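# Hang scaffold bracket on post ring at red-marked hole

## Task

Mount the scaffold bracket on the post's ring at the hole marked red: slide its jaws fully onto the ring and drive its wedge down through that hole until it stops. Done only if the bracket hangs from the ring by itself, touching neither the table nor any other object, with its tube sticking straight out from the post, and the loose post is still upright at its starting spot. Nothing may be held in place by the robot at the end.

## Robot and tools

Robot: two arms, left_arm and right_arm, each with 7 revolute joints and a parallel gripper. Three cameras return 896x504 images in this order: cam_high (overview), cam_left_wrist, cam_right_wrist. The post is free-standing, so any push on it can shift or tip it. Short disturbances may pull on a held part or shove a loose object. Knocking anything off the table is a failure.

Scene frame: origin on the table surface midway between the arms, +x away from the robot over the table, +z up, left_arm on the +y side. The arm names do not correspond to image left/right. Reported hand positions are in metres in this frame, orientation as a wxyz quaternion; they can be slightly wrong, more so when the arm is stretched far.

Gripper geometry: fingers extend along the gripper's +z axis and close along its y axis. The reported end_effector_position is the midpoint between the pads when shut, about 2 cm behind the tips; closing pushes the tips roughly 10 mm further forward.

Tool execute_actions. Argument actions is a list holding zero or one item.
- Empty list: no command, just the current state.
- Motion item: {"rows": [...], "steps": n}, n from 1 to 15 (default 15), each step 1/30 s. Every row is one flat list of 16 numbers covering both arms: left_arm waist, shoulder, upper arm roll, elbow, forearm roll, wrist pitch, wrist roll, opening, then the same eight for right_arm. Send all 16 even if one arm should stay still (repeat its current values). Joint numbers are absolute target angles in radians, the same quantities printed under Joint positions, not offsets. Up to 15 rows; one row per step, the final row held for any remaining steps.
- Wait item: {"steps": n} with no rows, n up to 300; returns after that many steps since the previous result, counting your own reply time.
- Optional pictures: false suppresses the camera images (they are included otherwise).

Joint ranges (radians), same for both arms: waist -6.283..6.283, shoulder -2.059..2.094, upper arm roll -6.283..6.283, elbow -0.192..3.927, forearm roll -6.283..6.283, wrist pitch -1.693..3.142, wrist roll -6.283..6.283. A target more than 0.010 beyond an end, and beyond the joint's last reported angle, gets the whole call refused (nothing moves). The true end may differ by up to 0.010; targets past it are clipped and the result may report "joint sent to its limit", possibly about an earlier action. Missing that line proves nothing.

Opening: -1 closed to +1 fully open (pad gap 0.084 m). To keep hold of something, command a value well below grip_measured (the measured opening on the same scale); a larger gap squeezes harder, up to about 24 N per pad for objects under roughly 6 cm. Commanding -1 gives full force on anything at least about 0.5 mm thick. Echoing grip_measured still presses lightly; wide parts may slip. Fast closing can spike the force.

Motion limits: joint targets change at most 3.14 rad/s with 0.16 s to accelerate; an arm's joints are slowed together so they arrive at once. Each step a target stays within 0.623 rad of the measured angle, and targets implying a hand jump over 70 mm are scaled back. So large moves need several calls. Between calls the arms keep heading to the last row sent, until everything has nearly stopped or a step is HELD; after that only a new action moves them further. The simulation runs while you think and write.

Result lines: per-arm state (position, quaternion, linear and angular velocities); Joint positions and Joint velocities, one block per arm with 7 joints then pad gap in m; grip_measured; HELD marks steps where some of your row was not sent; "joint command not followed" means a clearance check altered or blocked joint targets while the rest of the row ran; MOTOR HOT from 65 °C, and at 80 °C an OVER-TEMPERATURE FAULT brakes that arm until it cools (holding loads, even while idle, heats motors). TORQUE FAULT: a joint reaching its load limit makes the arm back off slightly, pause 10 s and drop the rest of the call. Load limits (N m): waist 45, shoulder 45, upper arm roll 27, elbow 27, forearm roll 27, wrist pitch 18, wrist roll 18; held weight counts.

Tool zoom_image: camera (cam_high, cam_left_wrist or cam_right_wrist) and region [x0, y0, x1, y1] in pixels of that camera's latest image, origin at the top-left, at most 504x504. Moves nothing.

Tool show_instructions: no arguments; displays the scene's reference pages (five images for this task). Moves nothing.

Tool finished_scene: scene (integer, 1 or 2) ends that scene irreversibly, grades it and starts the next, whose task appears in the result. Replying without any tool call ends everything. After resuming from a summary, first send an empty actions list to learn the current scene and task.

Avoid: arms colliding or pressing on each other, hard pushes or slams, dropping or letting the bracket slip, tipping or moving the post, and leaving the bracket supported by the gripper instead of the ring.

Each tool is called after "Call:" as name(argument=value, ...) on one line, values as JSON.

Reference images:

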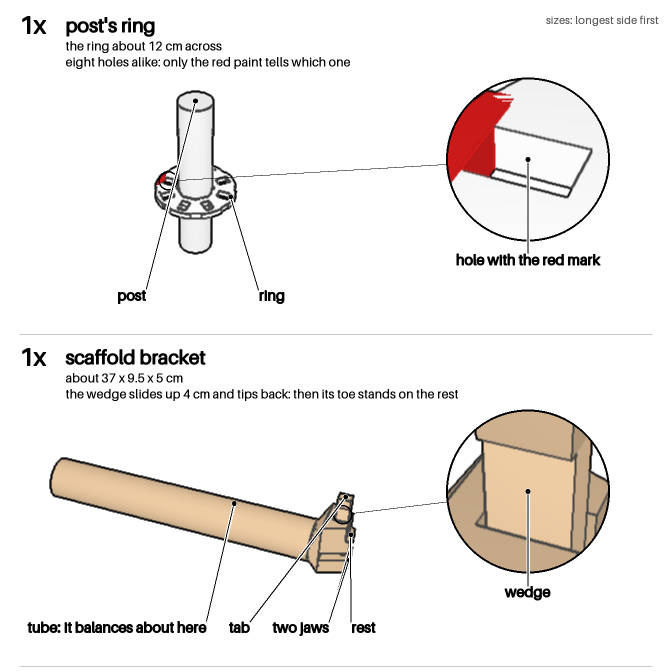

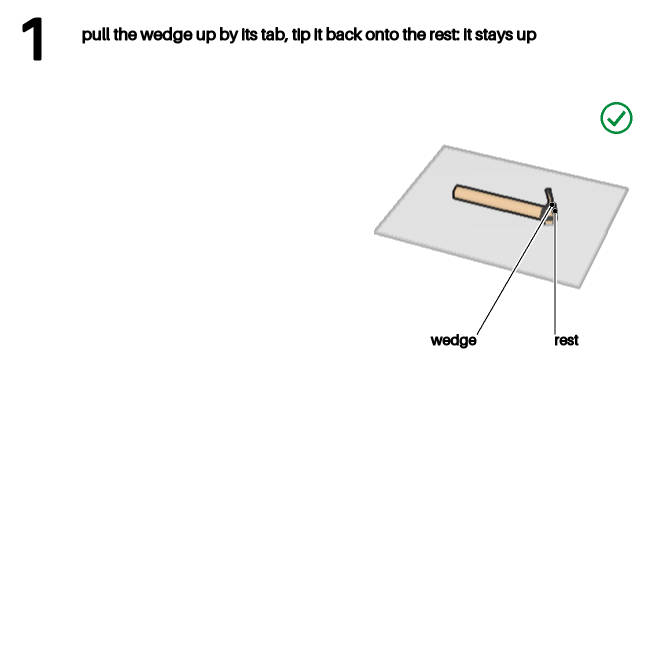

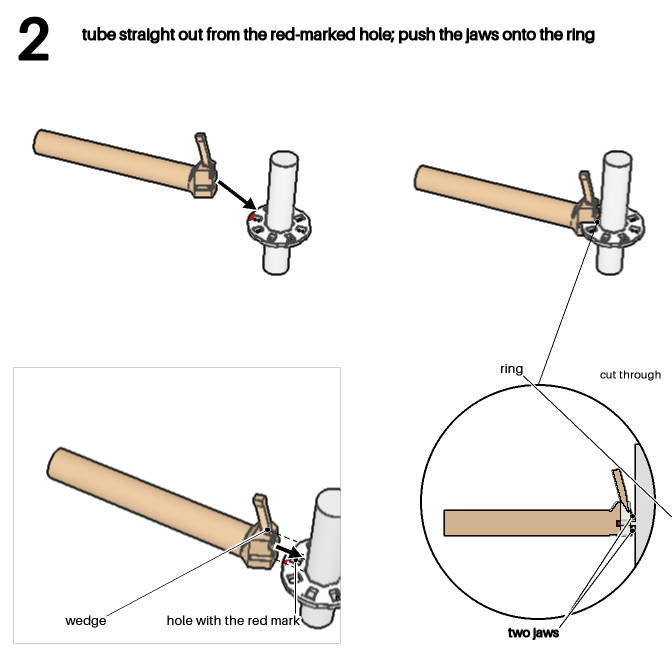

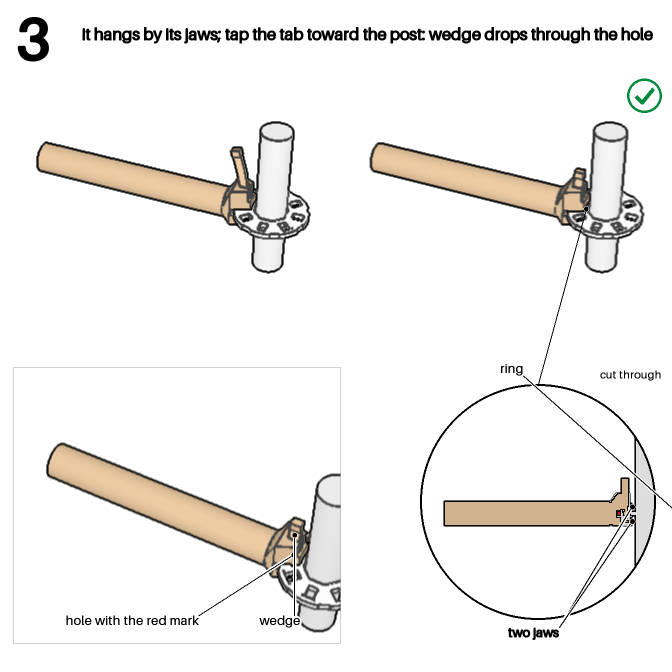

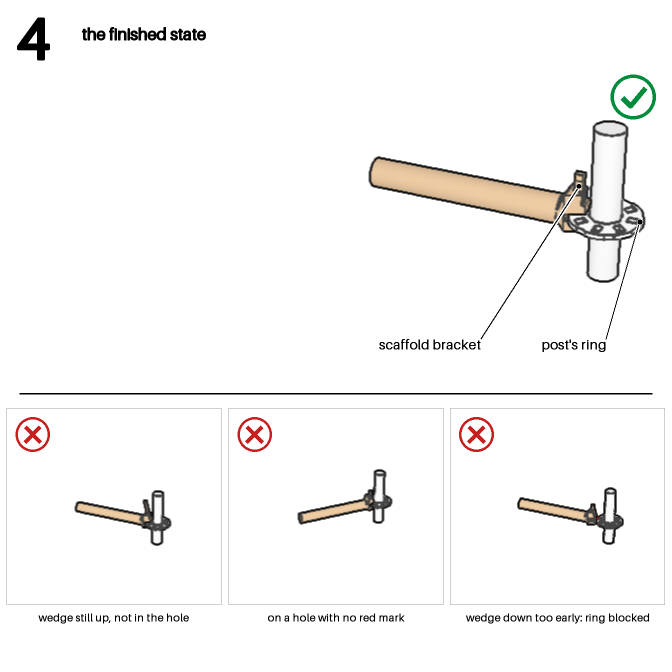

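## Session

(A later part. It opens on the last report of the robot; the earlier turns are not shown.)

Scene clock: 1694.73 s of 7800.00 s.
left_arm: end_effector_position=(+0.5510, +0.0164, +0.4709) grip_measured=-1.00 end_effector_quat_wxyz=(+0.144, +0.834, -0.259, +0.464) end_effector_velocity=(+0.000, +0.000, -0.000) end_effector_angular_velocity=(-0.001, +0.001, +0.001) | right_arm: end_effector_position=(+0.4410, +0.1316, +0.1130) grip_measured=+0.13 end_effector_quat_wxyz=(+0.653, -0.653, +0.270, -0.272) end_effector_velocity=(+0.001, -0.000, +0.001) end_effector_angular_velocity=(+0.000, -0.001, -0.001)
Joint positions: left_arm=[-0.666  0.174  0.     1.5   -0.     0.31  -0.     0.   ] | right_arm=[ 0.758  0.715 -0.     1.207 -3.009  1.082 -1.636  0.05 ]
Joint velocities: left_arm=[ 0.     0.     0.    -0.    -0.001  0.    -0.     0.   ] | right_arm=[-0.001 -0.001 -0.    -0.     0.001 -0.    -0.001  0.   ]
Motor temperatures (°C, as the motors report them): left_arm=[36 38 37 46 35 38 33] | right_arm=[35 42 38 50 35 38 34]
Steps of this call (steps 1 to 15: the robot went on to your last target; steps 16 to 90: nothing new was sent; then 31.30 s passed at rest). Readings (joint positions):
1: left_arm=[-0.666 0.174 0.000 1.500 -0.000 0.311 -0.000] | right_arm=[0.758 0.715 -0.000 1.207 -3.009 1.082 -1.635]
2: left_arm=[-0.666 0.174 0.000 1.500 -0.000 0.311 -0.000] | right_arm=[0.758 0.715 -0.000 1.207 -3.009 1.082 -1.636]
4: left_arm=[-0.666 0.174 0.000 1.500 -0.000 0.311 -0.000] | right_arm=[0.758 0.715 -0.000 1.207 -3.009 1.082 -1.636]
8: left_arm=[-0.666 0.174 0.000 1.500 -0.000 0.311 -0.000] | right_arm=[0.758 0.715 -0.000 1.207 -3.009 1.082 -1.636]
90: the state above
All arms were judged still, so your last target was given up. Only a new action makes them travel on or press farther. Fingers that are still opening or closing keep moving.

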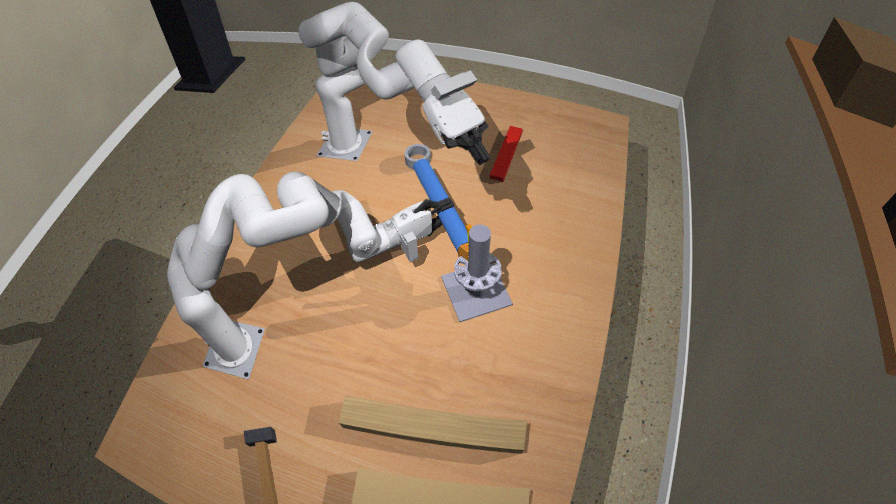

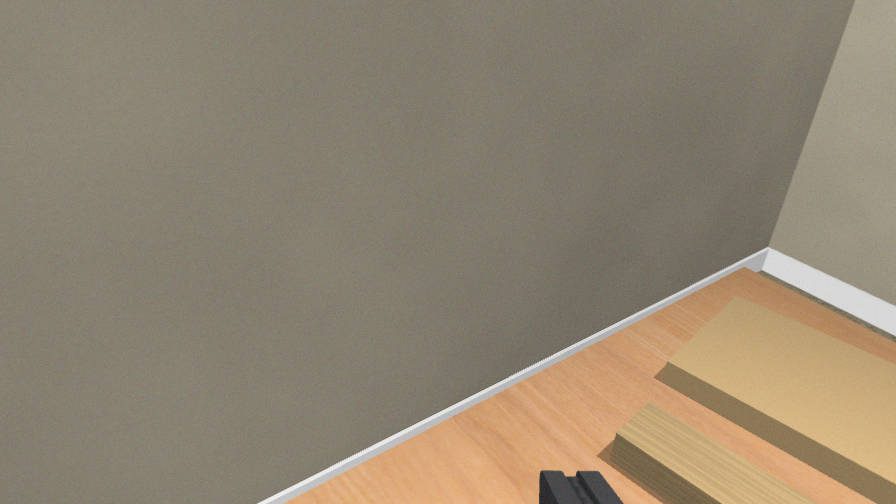

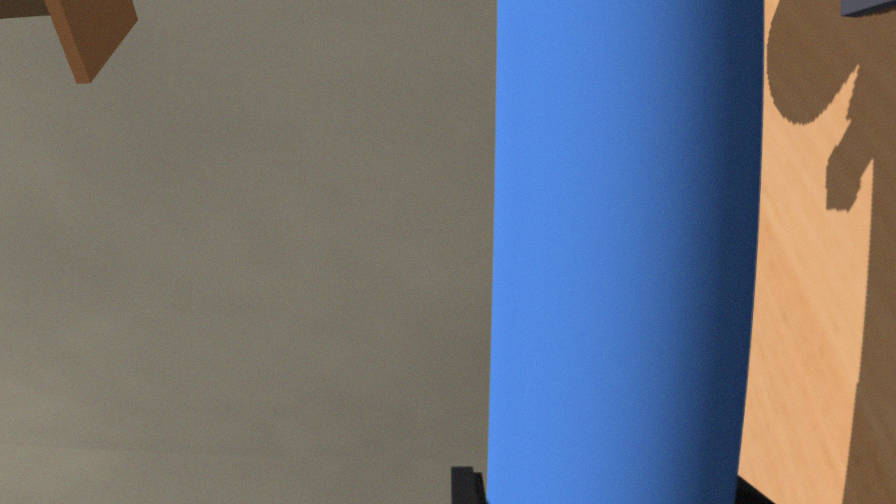

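Call:
execute_actions(actions=[{"rows": [[-0.6665,0.1736,0,1.48,0,0.3105,0,-1,0.7585,0.7145,0,1.2073,-3.0091,1.0816,-1.6355,-1],[-0.6665,0.1736,0,1.455,0,0.3105,0,-1,0.7585,0.7145,0,1.2073,-3.0091,1.0816,-1.6355,-1],[-0.6665,0.1736,0,1.425,0,0.3105,0,-1,0.7585,0.7145,0,1.2073,-3.0091,1.0816,-1.6355,-1],[-0.6665,0.1736,0,1.39,0,0.3105,0,-1,0.7585,0.7145,0,1.2073,-3.0091,1.0816,-1.6355,-1],[-0.6665,0.1736,0,1.355,0,0.3105,0,-1,0.7585,0.7145,0,1.2073,-3.0091,1.0816,-1.6355,-1],[-0.6665,0.1736,0,1.32,0,0.3105,0,-1,0.7585,0.7145,0,1.2073,-3.0091,1.0816,-1.6355,-1],[-0.6665,0.1736,0,1.285,0,0.3105,0,-1,0.7585,0.7145,0,1.2073,-3.0091,1.0816,-1.6355,-1],[-0.6665,0.1736,0,1.255,0,0.3105,0,-1,0.7585,0.7145,0,1.2073,-3.0091,1.0816,-1.6355,-1],[-0.6665,0.1736,0,1.23,0,0.3105,0,-1,0.7585,0.7145,0,1.2073,-3.0091,1.0816,-1.6355,-1],[-0.6665,0.1736,0,1.21,0,0.3105,0,-1,0.7585,0.7145,0,1.2073,-3.0091,1.0816,-1.6355,-1],[-0.6665,0.1736,0,1.195,0,0.3105,0,-1,0.7585,0.7145,0,1.2073,-3.0091,1.0816,-1.6355,-1],[-0.6665,0.1736,0,1.1822,0,0.3105,0,-1,0.7585,0.7145,0,1.2073,-3.0091,1.0816,-1.6355,-1]], "steps": 15}])

Call:
execute_actions(actions=[{"steps": 20}])

Scene clock: 1708.80 s of 7800.00 s.
left_arm: end_effector_position=(+0.5115, +0.0436, +0.2973) grip_measured=-1.00 end_effector_quat_wxyz=(+0.104, +0.894, -0.278, +0.336) end_effector_velocity=(-0.077, +0.053, -0.225) end_effector_angular_velocity=(+0.229, +0.334, -0.000) | right_arm: end_effector_position=(+0.4410, +0.1317, +0.1130) grip_measured=+0.13 end_effector_quat_wxyz=(+0.653, -0.653, +0.270, -0.272) end_effector_velocity=(-0.000, +0.000, +0.001) end_effector_angular_velocity=(-0.000, -0.001, +0.001)
Joint positions: left_arm=[-0.667  0.176 -0.     1.206 -0.     0.312 -0.     0.   ] | right_arm=[ 0.758  0.714 -0.     1.207 -3.009  1.082 -1.635  0.05 ]
Joint velocities: left_arm=[-0.     0.024 -0.    -0.373 -0.001  0.008 -0.     0.   ] | right_arm=[ 0.    -0.001  0.     0.    -0.001 -0.    -0.001 -0.   ]
Motor temperatures (°C, as the motors report them): left_arm=[36 38 37 46 35 38 33] | right_arm=[35 42 38 50 35 38 34]
Steps of this call (steps 1 to 90: nothing new was sent; then 10.57 s passed at rest; steps 91 to 105: all 15 steps of this action). Readings (joint positions):
91: left_arm=[-0.666 0.174 0.000 1.500 0.000 0.310 0.000] | right_arm=[0.758 0.714 -0.000 1.207 -3.009 1.082 -1.635]
92: left_arm=[-0.666 0.173 0.000 1.497 0.000 0.310 0.000] | right_arm=[0.758 0.715 -0.000 1.207 -3.009 1.082 -1.635]
94: left_arm=[-0.666 0.171 0.000 1.476 0.000 0.310 0.000] | right_arm=[0.758 0.714 -0.000 1.207 -3.009 1.082 -1.636]
98: left_arm=[-0.667 0.174 -0.000 1.377 -0.000 0.311 -0.000] | right_arm=[0.758 0.714 -0.000 1.207 -3.009 1.082 -1.635]
105: the state above

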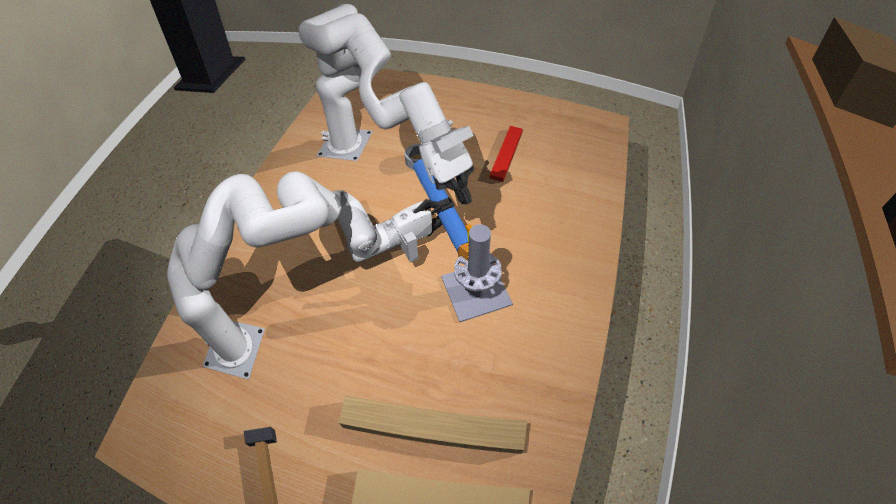

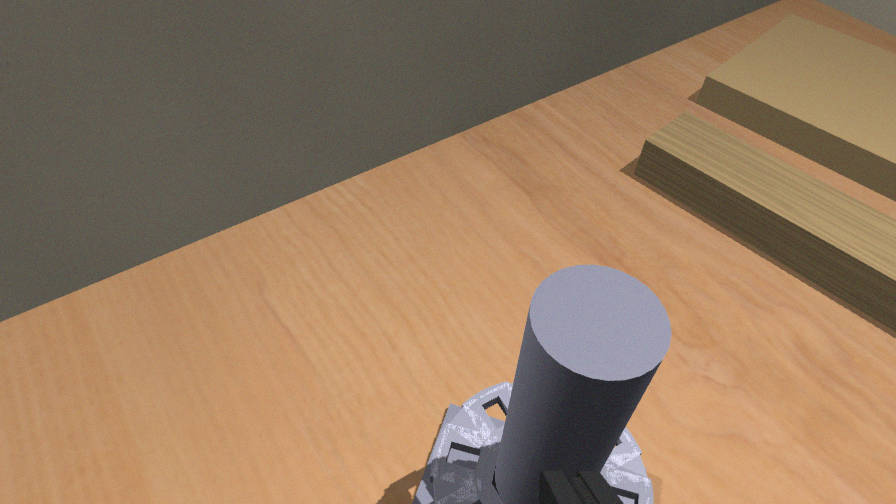

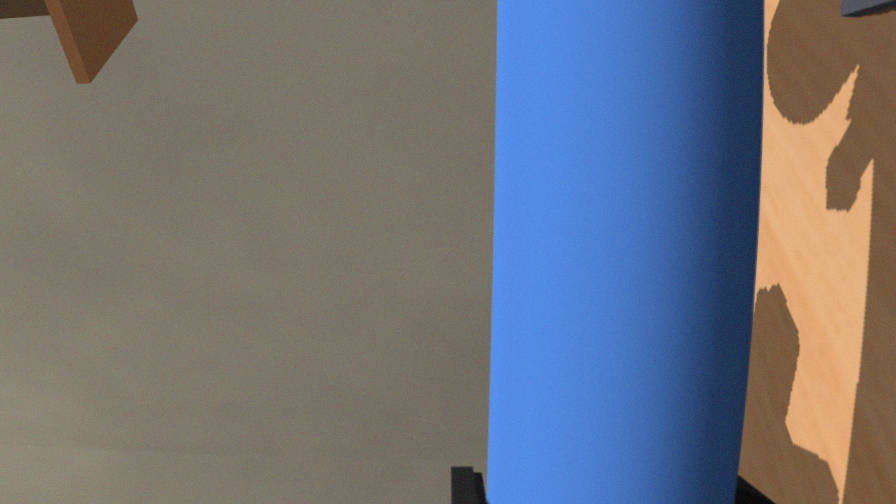

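Scene clock: 1709.47 s of 7800.00 s.
left_arm: end_effector_position=(+0.5066, +0.0470, +0.2859) grip_measured=-1.00 end_effector_quat_wxyz=(+0.102, +0.897, -0.279, +0.327) end_effector_velocity=(+0.000, +0.001, -0.001) end_effector_angular_velocity=(+0.001, +0.002, +0.002) | right_arm: end_effector_position=(+0.4410, +0.1317, +0.1130) grip_measured=+0.13 end_effector_quat_wxyz=(+0.653, -0.653, +0.270, -0.272) end_effector_velocity=(-0.001, +0.001, +0.000) end_effector_angular_velocity=(+0.001, +0.001, +0.002)
Joint positions: left_arm=[-0.667  0.174 -0.     1.182  0.     0.31   0.     0.   ] | right_arm=[ 0.758  0.714 -0.     1.207 -3.009  1.082 -1.636  0.05 ]
Joint velocities: left_arm=[-0.     0.001  0.001 -0.001 -0.     0.    -0.001  0.   ] | right_arm=[ 0.001 -0.001  0.    -0.    -0.001 -0.     0.002  0.   ]
Motor temperatures (°C, as the motors report them): left_arm=[36 38 37 46 35 38 33] | right_arm=[35 42 38 50 35 38 34]
Steps of this call (steps 1 to 20: the robot went on to your last target). Readings (joint positions):
1: left_arm=[-0.666 0.176 -0.000 1.197 -0.000 0.312 -0.000] | right_arm=[0.758 0.715 -0.000 1.207 -3.009 1.082 -1.636]
2: left_arm=[-0.666 0.176 0.000 1.192 -0.000 0.311 -0.000] | right_arm=[0.758 0.715 -0.000 1.207 -3.009 1.082 -1.636]
4: left_arm=[-0.666 0.174 0.000 1.189 0.000 0.310 -0.000] | right_arm=[0.758 0.715 -0.000 1.207 -3.009 1.082 -1.635]
8: left_arm=[-0.667 0.173 -0.000 1.186 0.000 0.310 0.000] | right_arm=[0.758 0.714 -0.000 1.207 -3.009 1.082 -1.636]
20: the state above

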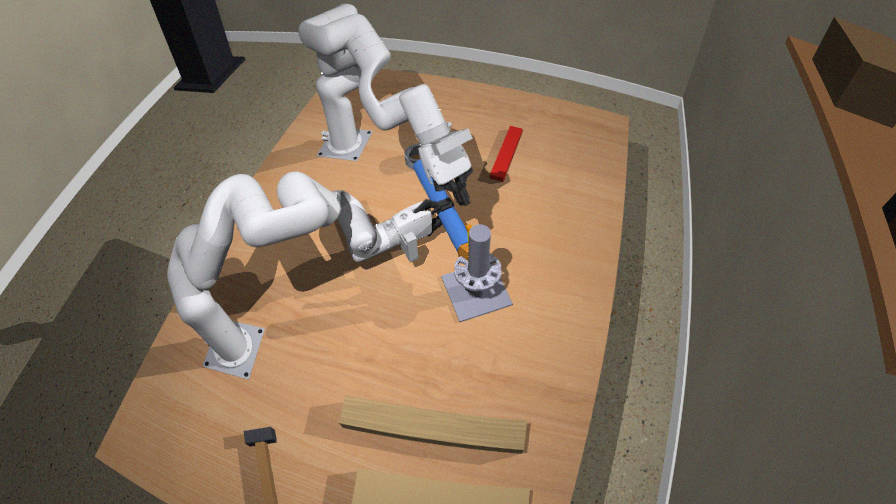

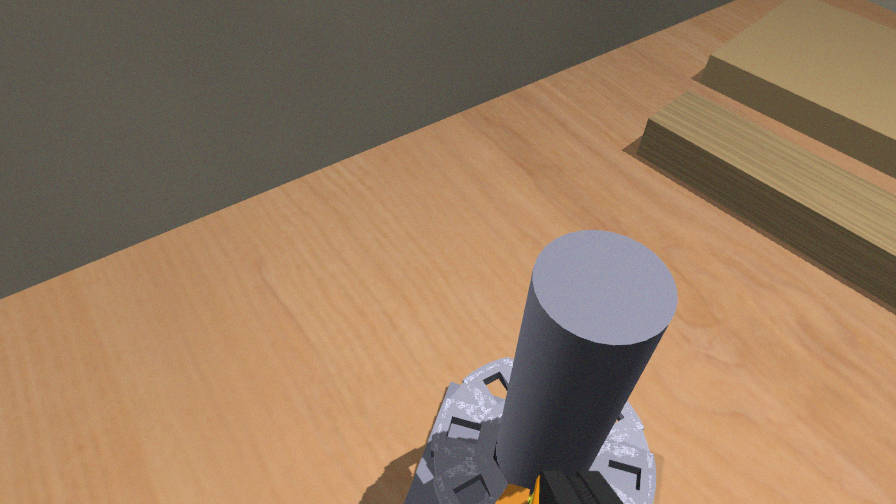

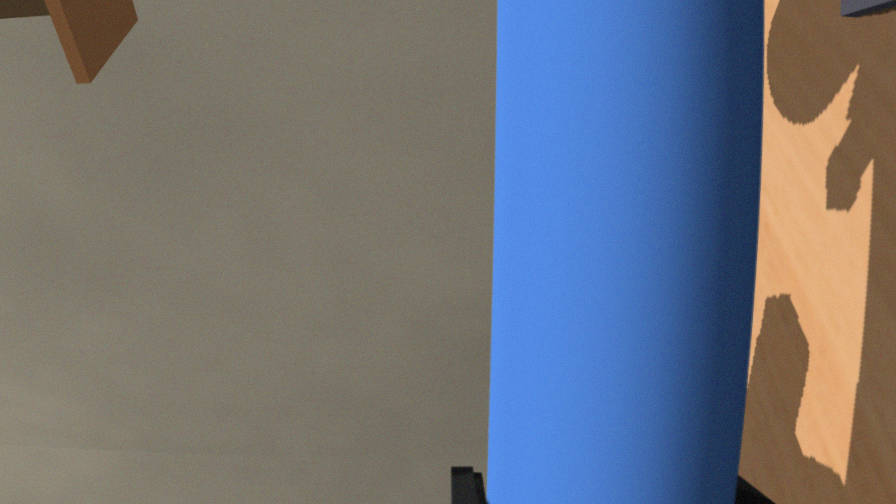

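Call:
execute_actions(actions=[{"rows": [[-0.6665,0.1760,0,1.1800,0,0.3059,0,-1,0.7585,0.7145,0,1.2073,-3.0091,1.0816,-1.6355,-1],[-0.6665,0.1815,0,1.1748,0,0.2952,0,-1,0.7585,0.7145,0,1.2073,-3.0091,1.0816,-1.6355,-1],[-0.6665,0.1894,0,1.1674,0,0.2799,0,-1,0.7585,0.7145,0,1.2073,-3.0091,1.0816,-1.6355,-1],[-0.6665,0.1988,0,1.1585,0,0.2615,0,-1,0.7585,0.7145,0,1.2073,-3.0091,1.0816,-1.6355,-1],[-0.6665,0.2090,0,1.1488,0,0.2417,0,-1,0.7585,0.7145,0,1.2073,-3.0091,1.0816,-1.6355,-1],[-0.6665,0.2193,0,1.1392,0,0.2218,0,-1,0.7585,0.7145,0,1.2073,-3.0091,1.0816,-1.6355,-1],[-0.6665,0.2288,0,1.1303,0,0.2034,0,-1,0.7585,0.7145,0,1.2073,-3.0091,1.0816,-1.6355,-1],[-0.6665,0.2374,0,1.1221,0,0.1866,0,-1,0.7585,0.7145,0,1.2073,-3.0091,1.0816,-1.6355,-1],[-0.6665,0.2445,0,1.1154,0,0.1728,0,-1,0.7585,0.7145,0,1.2073,-3.0091,1.0816,-1.6355,-1],[-0.6665,0.2492,0,1.1110,0,0.1636,0,-1,0.7585,0.7145,0,1.2073,-3.0091,1.0816,-1.6355,-1],[-0.6665,0.2524,0,1.1080,0,0.1575,0,-1,0.7585,0.7145,0,1.2073,-3.0091,1.0816,-1.6355,-1]], "steps": 15}], pictures=false)

Call:
execute_actions(actions=[{"steps": 20}])

Scene clock: 1727.83 s of 7800.00 s.
left_arm: end_effector_position=(+0.5061, +0.0474, +0.2284) grip_measured=-1.00 end_effector_quat_wxyz=(+0.101, +0.898, -0.279, +0.325) end_effector_velocity=(+0.007, -0.006, -0.003) end_effector_angular_velocity=(-0.034, -0.051, -0.002) | right_arm: end_effector_position=(+0.4410, +0.1317, +0.1130) grip_measured=+0.13 end_effector_quat_wxyz=(+0.653, -0.653, +0.270, -0.272) end_effector_velocity=(-0.000, +0.000, +0.000) end_effector_angular_velocity=(-0.001, -0.001, +0.000)
Joint positions: left_arm=[-0.666  0.25   0.     1.11  -0.     0.166 -0.     0.   ] | right_arm=[ 0.758  0.714 -0.     1.207 -3.009  1.082 -1.635  0.05 ]
Joint velocities: left_arm=[-0.     0.027 -0.001 -0.015  0.    -0.104  0.001  0.   ] | right_arm=[-0.    -0.     0.001  0.    -0.    -0.    -0.002  0.   ]
Motor temperatures (°C, as the motors report them): left_arm=[36 38 37 46 35 39 33] | right_arm=[35 42 38 51 35 38 34]
Steps of this call (steps 1 to 15: the robot went on to your last target; steps 16 to 90: nothing new was sent; then 14.87 s passed at rest; steps 91 to 105: all 15 steps of this action). Readings (joint positions):
91: left_arm=[-0.666 0.174 0.000 1.182 -0.000 0.310 0.000] | right_arm=[0.758 0.715 -0.000 1.207 -3.009 1.082 -1.636]
92: left_arm=[-0.667 0.174 -0.000 1.182 0.000 0.309 0.000] | right_arm=[0.758 0.715 -0.000 1.207 -3.009 1.082 -1.636]
94: left_arm=[-0.667 0.178 -0.000 1.178 0.000 0.298 0.000] | right_arm=[0.758 0.714 -0.000 1.207 -3.009 1.082 -1.636]
98: left_arm=[-0.667 0.207 -0.000 1.151 0.000 0.245 0.000] | right_arm=[0.758 0.715 -0.000 1.207 -3.009 1.082 -1.636]
105: the state above

Scene clock: 1728.50 s of 7800.00 s.
left_arm: end_effector_position=(+0.5066, +0.0470, +0.2278) grip_measured=-1.00 end_effector_quat_wxyz=(+0.102, +0.897, -0.279, +0.327) end_effector_velocity=(+0.000, -0.000, +0.000) end_effector_angular_velocity=(-0.000, -0.001, -0.000) | right_arm: end_effector_position=(+0.4410, +0.1317, +0.1130) grip_measured=+0.13 end_effector_quat_wxyz=(+0.653, -0.653, +0.270, -0.272) end_effector_velocity=(-0.000, +0.000, +0.000) end_effector_angular_velocity=(+0.001, +0.000, -0.000)
Joint positions: left_arm=[-0.667  0.252 -0.     1.108  0.     0.158  0.     0.   ] | right_arm=[ 0.758  0.715 -0.     1.207 -3.009  1.082 -1.636  0.05 ]
Joint velocities: left_arm=[-0.     0.     0.     0.001 -0.    -0.     0.     0.   ] | right_arm=[-0.    -0.001  0.001 -0.     0.    -0.     0.     0.   ]
Motor temperatures (°C, as the motors report them): left_arm=[36 38 37 46 35 39 33] | right_arm=[35 42 38 51 35 38 34]
Steps of this call (steps 1 to 15: the robot went on to your last target; steps 16 to 20: nothing new was sent). Readings (joint positions):
1: left_arm=[-0.666 0.251 0.000 1.110 -0.000 0.163 -0.000] | right_arm=[0.758 0.714 -0.000 1.207 -3.009 1.082 -1.636]
2: left_arm=[-0.666 0.251 0.000 1.110 0.000 0.161 0.000] | right_arm=[0.758 0.714 -0.000 1.207 -3.009 1.082 -1.636]
4: left_arm=[-0.667 0.251 -0.000 1.110 0.000 0.159 0.000] | right_arm=[0.758 0.714 -0.000 1.207 -3.009 1.082 -1.635]
8: left_arm=[-0.667 0.252 -0.000 1.109 0.000 0.158 0.000] | right_arm=[0.758 0.715 -0.000 1.207 -3.009 1.082 -1.636]
20: the state above
All arms were judged still, so your last target was given up. Only a new action makes them travel on or press farther. Fingers that are still opening or closing keep moving.

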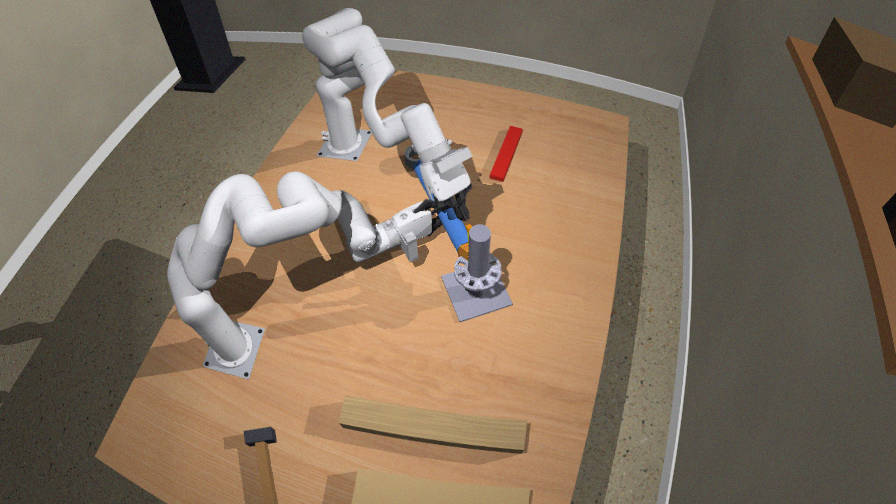

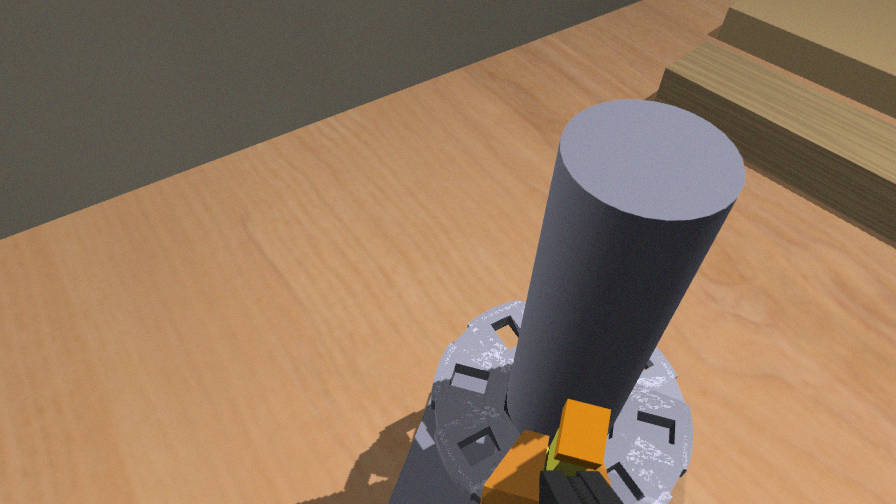

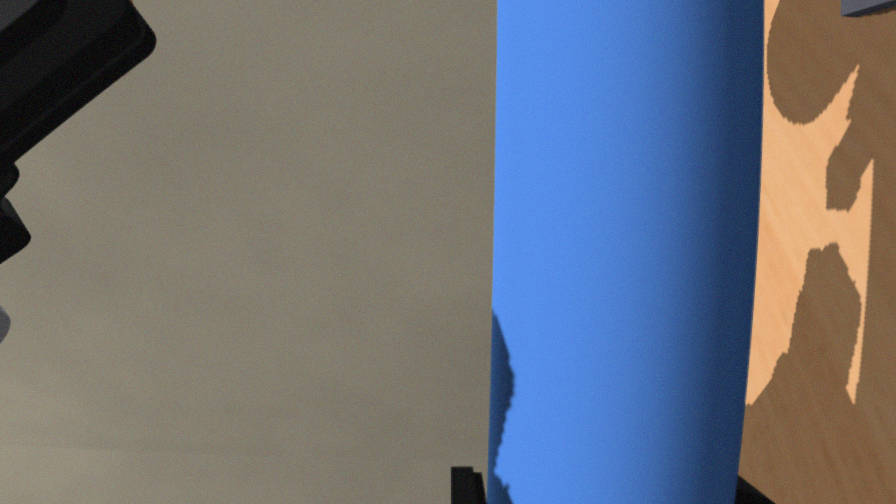

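Call:
zoom_image(camera="cam_left_wrist", region=[460, 360, 700, 504])

Region (460, 360, 700, 504) of cam_left_wrist's 896x504 image, scaled by 2.100, with more detail than that image has; it fills the top 302 rows of this view, and the rest is white.

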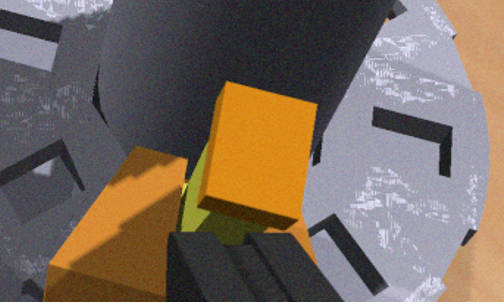

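Call:
execute_actions(actions=[{"rows": [[-0.6665,0.2540,0,1.1071,0,0.1550,0,-1,0.7585,0.7145,0,1.2073,-3.0091,1.0816,-1.6355,-1],[-0.6665,0.2575,0,1.1051,0,0.1495,0,-1,0.7585,0.7145,0,1.2073,-3.0091,1.0816,-1.6355,-1],[-0.6665,0.2620,0,1.1025,0,0.1424,0,-1,0.7585,0.7145,0,1.2073,-3.0091,1.0816,-1.6355,-1],[-0.6665,0.2670,0,1.0996,0,0.1345,0,-1,0.7585,0.7145,0,1.2073,-3.0091,1.0816,-1.6355,-1],[-0.6665,0.2720,0,1.0967,0,0.1266,0,-1,0.7585,0.7145,0,1.2073,-3.0091,1.0816,-1.6355,-1],[-0.6665,0.2765,0,1.0941,0,0.1195,0,-1,0.7585,0.7145,0,1.2073,-3.0091,1.0816,-1.6355,-1],[-0.6665,0.2800,0,1.0921,0,0.1140,0,-1,0.7585,0.7145,0,1.2073,-3.0091,1.0816,-1.6355,-1],[-0.6665,0.2815,0,1.0912,0,0.1116,0,-1,0.7585,0.7145,0,1.2073,-3.0091,1.0816,-1.6355,-1]], "steps": 15}], pictures=false)

Call:
execute_actions(actions=[{"steps": 15}])

Call:
zoom_image(camera="cam_left_wrist", region=[460, 300, 700, 504])

Scene clock: 1770.63 s of 7800.00 s.
left_arm: end_effector_position=(+0.5065, +0.0470, +0.2105) grip_measured=-1.00 end_effector_quat_wxyz=(+0.102, +0.897, -0.279, +0.327) end_effector_velocity=(+0.001, -0.003, +0.004) end_effector_angular_velocity=(-0.010, -0.013, -0.001) | right_arm: end_effector_position=(+0.4410, +0.1317, +0.1130) grip_measured=+0.13 end_effector_quat_wxyz=(+0.653, -0.653, +0.270, -0.272) end_effector_velocity=(+0.000, -0.000, +0.000) end_effector_angular_velocity=(-0.001, -0.002, -0.001)
Joint positions: left_arm=[-0.666  0.281 -0.     1.092  0.     0.113  0.     0.   ] | right_arm=[ 0.758  0.715 -0.     1.207 -3.009  1.082 -1.635  0.05 ]
Joint velocities: left_arm=[-0.001  0.    -0.001  0.002 -0.    -0.014 -0.001  0.   ] | right_arm=[-0.    -0.    -0.001 -0.     0.     0.    -0.002  0.   ]
Motor temperatures (°C, as the motors report them): left_arm=[36 38 37 46 35 39 33] | right_arm=[35 43 38 51 35 38 34]
Steps of this call (steps 1 to 90: nothing new was sent; then 38.63 s passed at rest; steps 91 to 105: all 15 steps of this action). Readings (joint positions):
91: left_arm=[-0.666 0.252 -0.000 1.108 0.000 0.157 0.000] | right_arm=[0.758 0.715 -0.000 1.207 -3.009 1.082 -1.636]
92: left_arm=[-0.667 0.253 -0.000 1.108 0.000 0.157 0.000] | right_arm=[0.758 0.714 0.000 1.207 -3.009 1.082 -1.636]
94: left_arm=[-0.667 0.256 -0.000 1.106 0.000 0.151 0.000] | right_arm=[0.759 0.715 -0.000 1.207 -3.009 1.082 -1.636]
98: left_arm=[-0.667 0.272 -0.000 1.097 -0.000 0.128 -0.000] | right_arm=[0.758 0.714 0.000 1.207 -3.009 1.082 -1.636]
105: the state above

Scene clock: 1771.13 s of 7800.00 s.
left_arm: end_effector_position=(+0.5064, +0.0471, +0.2100) grip_measured=-1.00 end_effector_quat_wxyz=(+0.101, +0.897, -0.279, +0.327) end_effector_velocity=(-0.000, +0.001, -0.001) end_effector_angular_velocity=(+0.001, +0.001, +0.000) | right_arm: end_effector_position=(+0.4410, +0.1317, +0.1130) grip_measured=+0.13 end_effector_quat_wxyz=(+0.653, -0.653, +0.270, -0.272) end_effector_velocity=(+0.001, -0.000, +0.001) end_effector_angular_velocity=(+0.001, -0.001, -0.002)
Joint positions: left_arm=[-0.667  0.281 -0.     1.091  0.     0.112 -0.     0.   ] | right_arm=[ 0.759  0.715 -0.     1.207 -3.009  1.082 -1.636  0.05 ]
Joint velocities: left_arm=[ 0.     0.     0.001 -0.002 -0.    -0.     0.001  0.   ] | right_arm=[-0.001 -0.001 -0.     0.     0.001  0.    -0.001 -0.   ]
Motor temperatures (°C, as the motors report them): left_arm=[36 38 37 46 35 39 33] | right_arm=[35 43 38 51 35 38 34]
Steps of this call (steps 1 to 15: the robot went on to your last target). Readings (joint positions):
1: left_arm=[-0.667 0.281 -0.000 1.092 0.000 0.112 0.000] | right_arm=[0.759 0.715 -0.000 1.207 -3.009 1.082 -1.636]
2: left_arm=[-0.667 0.281 -0.000 1.092 0.000 0.112 0.000] | right_arm=[0.759 0.715 0.000 1.207 -3.009 1.082 -1.636]
4: left_arm=[-0.667 0.281 -0.000 1.092 0.000 0.112 0.000] | right_arm=[0.759 0.715 -0.000 1.207 -3.009 1.082 -1.636]
8: left_arm=[-0.666 0.281 0.000 1.091 0.000 0.112 0.000] | right_arm=[0.759 0.715 -0.000 1.207 -3.009 1.082 -1.636]
15: the state above
All arms were judged still, so your last target was given up. Only a new action makes them travel on or press farther. Fingers that are still opening or closing keep moving.

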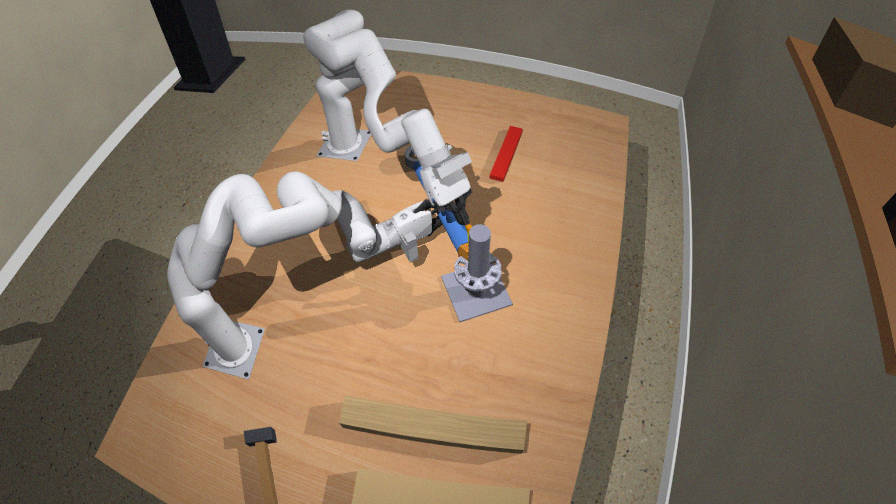

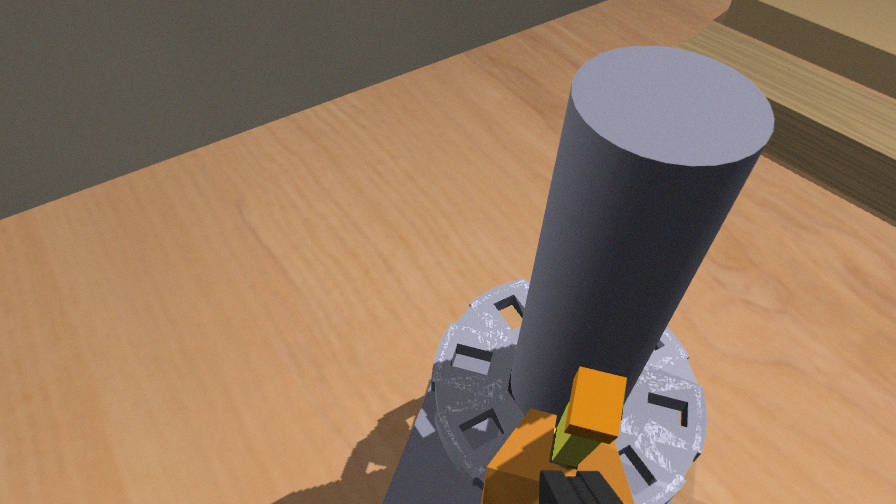

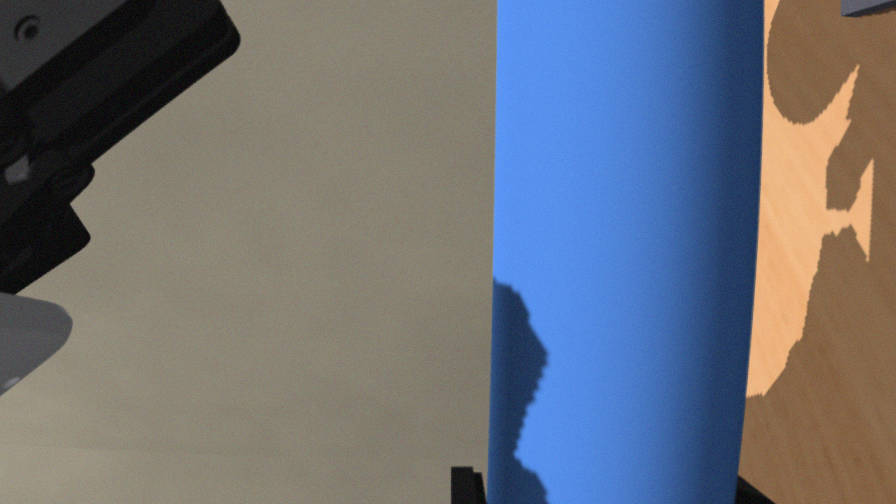

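Region (460, 300, 700, 504) of cam_left_wrist's 896x504 image, scaled by 2.100, with more detail than that image has; it fills the top 428 rows of this view, and the rest is white.

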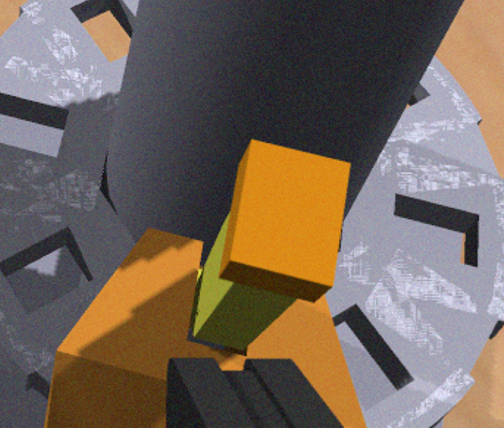

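Call:
execute_actions(actions=[{"rows": [[-0.6665,0.2800,0,1.0921,0,0.1140,0,-1,0.7585,0.7145,0,1.2073,-3.0091,1.0816,-1.6355,-1],[-0.6665,0.2775,0,1.0935,0,0.1179,0,-1,0.7585,0.7145,0,1.2073,-3.0091,1.0816,-1.6355,-1],[-0.6665,0.2750,0,1.0949,0,0.1218,0,-1,0.7585,0.7145,0,1.2073,-3.0091,1.0816,-1.6355,-1],[-0.6669,0.2778,0,1.0989,0,0.1230,0,-1,0.7585,0.7145,0,1.2073,-3.0091,1.0816,-1.6355,-1],[-0.6673,0.2807,0,1.1030,0,0.1242,0,-1,0.7585,0.7145,0,1.2073,-3.0091,1.0816,-1.6355,-1],[-0.6678,0.2835,0,1.1070,0,0.1254,0,-1,0.7585,0.7145,0,1.2073,-3.0091,1.0816,-1.6355,-1],[-0.6682,0.2864,0,1.1111,0,0.1266,0,-1,0.7585,0.7145,0,1.2073,-3.0091,1.0816,-1.6355,-1],[-0.6686,0.2892,0,1.1151,0,0.1278,0,-1,0.7585,0.7145,0,1.2073,-3.0091,1.0816,-1.6355,-1],[-0.6690,0.2920,0,1.1192,0,0.1290,0,-1,0.7585,0.7145,0,1.2073,-3.0091,1.0816,-1.6355,-1],[-0.6694,0.2949,0,1.1232,0,0.1302,0,-1,0.7585,0.7145,0,1.2073,-3.0091,1.0816,-1.6355,-1],[-0.6698,0.2977,0,1.1272,0,0.1314,0,-1,0.7585,0.7145,0,1.2073,-3.0091,1.0816,-1.6355,-1],[-0.6703,0.3006,0,1.1313,0,0.1326,0,-1,0.7585,0.7145,0,1.2073,-3.0091,1.0816,-1.6355,-1],[-0.6707,0.3034,0,1.1353,0,0.1338,0,-1,0.7585,0.7145,0,1.2073,-3.0091,1.0816,-1.6355,-1],[-0.6711,0.3062,0,1.1394,0,0.1350,0,-1,0.7585,0.7145,0,1.2073,-3.0091,1.0816,-1.6355,-1],[-0.6715,0.3091,0,1.1434,0,0.1362,0,-1,0.7585,0.7145,0,1.2073,-3.0091,1.0816,-1.6355,-1]], "steps": 15}], pictures=false)

Call:
execute_actions(actions=[{"steps": 20}])

Call:
zoom_image(camera="cam_left_wrist", region=[460, 300, 700, 504])

Scene clock: 1809.83 s of 7800.00 s.
left_arm: end_effector_position=(+0.5121, +0.0402, +0.2136) grip_measured=-1.00 end_effector_quat_wxyz=(+0.102, +0.897, -0.281, +0.326) end_effector_velocity=(+0.019, -0.021, -0.001) end_effector_angular_velocity=(+0.002, +0.002, -0.011) | right_arm: end_effector_position=(+0.4410, +0.1317, +0.1130) grip_measured=+0.13 end_effector_quat_wxyz=(+0.653, -0.653, +0.270, -0.272) end_effector_velocity=(-0.000, +0.000, +0.000) end_effector_angular_velocity=(+0.001, -0.000, +0.000)
Joint positions: left_arm=[-0.67   0.3   -0.     1.131  0.     0.132  0.     0.   ] | right_arm=[ 0.758  0.714  0.     1.207 -3.009  1.082 -1.635  0.05 ]
Joint velocities: left_arm=[-0.012  0.083  0.002  0.118  0.     0.037 -0.     0.   ] | right_arm=[ 0.001 -0.001 -0.    -0.     0.001  0.    -0.     0.   ]
Motor temperatures (°C, as the motors report them): left_arm=[36 38 37 46 35 39 33] | right_arm=[35 43 38 51 35 38 34]
Steps of this call (steps 1 to 90: nothing new was sent; then 35.20 s passed at rest; steps 91 to 105: all 15 steps of this action). Readings (joint positions):
91: left_arm=[-0.666 0.281 -0.000 1.091 0.000 0.112 0.000] | right_arm=[0.759 0.714 0.000 1.207 -3.009 1.082 -1.635]
92: left_arm=[-0.666 0.281 0.000 1.091 -0.000 0.112 -0.000] | right_arm=[0.759 0.715 -0.000 1.207 -3.009 1.082 -1.635]
94: left_arm=[-0.667 0.279 0.000 1.092 -0.000 0.117 -0.000] | right_arm=[0.759 0.715 -0.000 1.207 -3.009 1.082 -1.636]
98: left_arm=[-0.667 0.282 0.000 1.104 -0.000 0.123 0.000] | right_arm=[0.759 0.714 0.000 1.207 -3.009 1.082 -1.636]
105: the state above

Scene clock: 1810.50 s of 7800.00 s.
left_arm: end_effector_position=(+0.5141, +0.0378, +0.2137) grip_measured=-1.00 end_effector_quat_wxyz=(+0.102, +0.897, -0.281, +0.326) end_effector_velocity=(-0.000, -0.001, -0.000) end_effector_angular_velocity=(-0.000, +0.000, -0.001) | right_arm: end_effector_position=(+0.4410, +0.1317, +0.1130) grip_measured=+0.13 end_effector_quat_wxyz=(+0.653, -0.653, +0.270, -0.272) end_effector_velocity=(+0.000, -0.000, -0.000) end_effector_angular_velocity=(-0.001, -0.000, -0.000)
Joint positions: left_arm=[-0.671  0.309  0.     1.143 -0.     0.136 -0.     0.   ] | right_arm=[ 0.758  0.714 -0.     1.207 -3.009  1.082 -1.636  0.05 ]
Joint velocities: left_arm=[-0.     0.    -0.001  0.     0.    -0.     0.     0.   ] | right_arm=[-0.001  0.    -0.    -0.    -0.001  0.    -0.    -0.   ]
Motor temperatures (°C, as the motors report them): left_arm=[36 38 37 46 35 39 33] | right_arm=[35 43 38 51 35 38 34]
Steps of this call (steps 1 to 20: the robot went on to your last target). Readings (joint positions):
1: left_arm=[-0.671 0.303 0.000 1.135 -0.000 0.134 0.000] | right_arm=[0.758 0.714 0.000 1.207 -3.009 1.082 -1.635]
2: left_arm=[-0.671 0.305 0.000 1.138 0.000 0.134 0.000] | right_arm=[0.758 0.714 0.000 1.207 -3.009 1.082 -1.635]
4: left_arm=[-0.671 0.307 -0.000 1.141 0.000 0.135 0.000] | right_arm=[0.758 0.714 0.000 1.207 -3.009 1.082 -1.635]
8: left_arm=[-0.671 0.309 0.000 1.143 -0.000 0.136 0.000] | right_arm=[0.758 0.714 -0.000 1.207 -3.009 1.082 -1.635]
20: the state above

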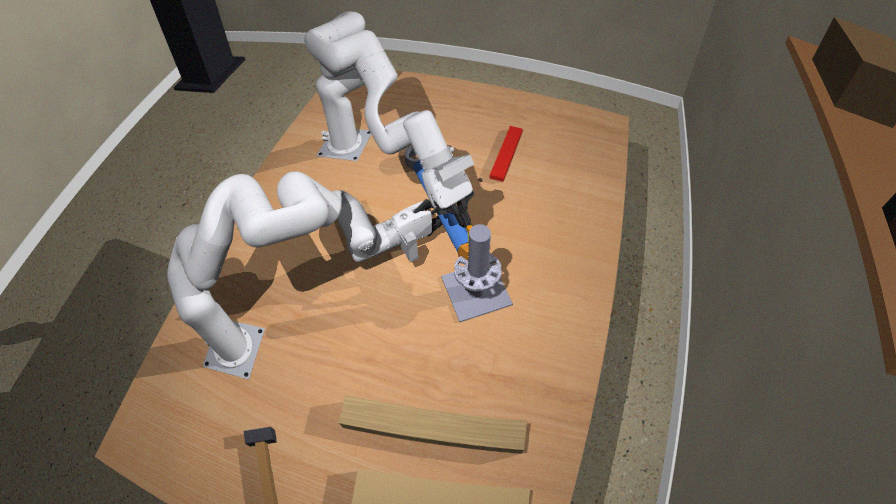

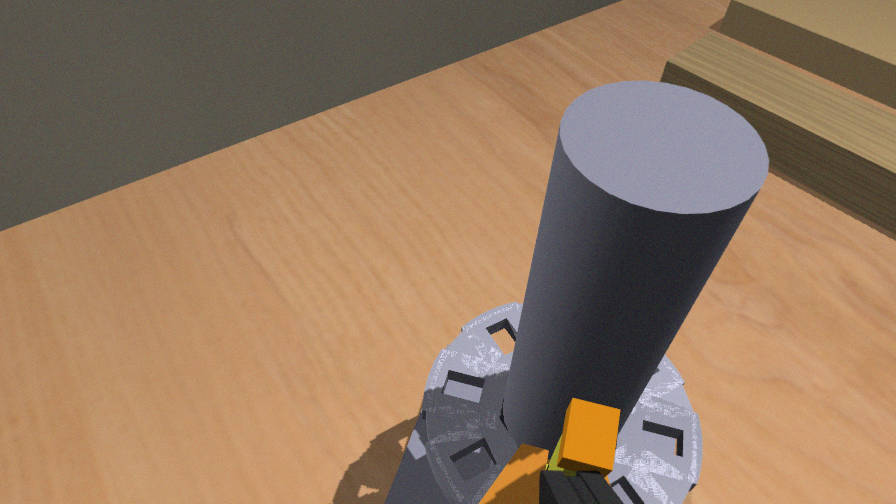

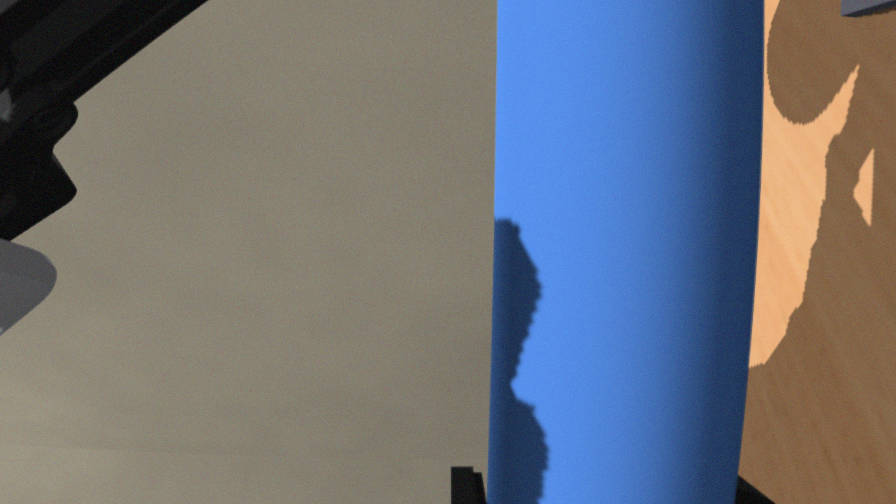

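Region (460, 300, 700, 504) of cam_left_wrist's 896x504 image, scaled by 2.100, with more detail than that image has; it fills the top 428 rows of this view, and the rest is white.

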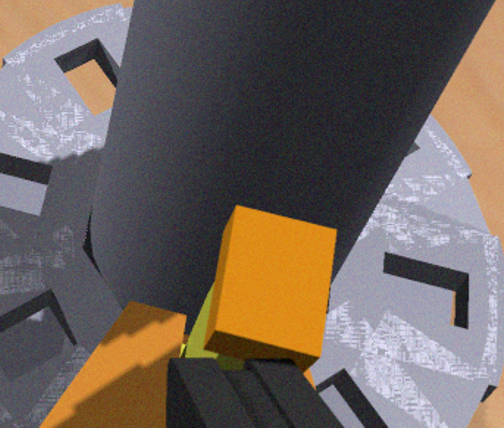

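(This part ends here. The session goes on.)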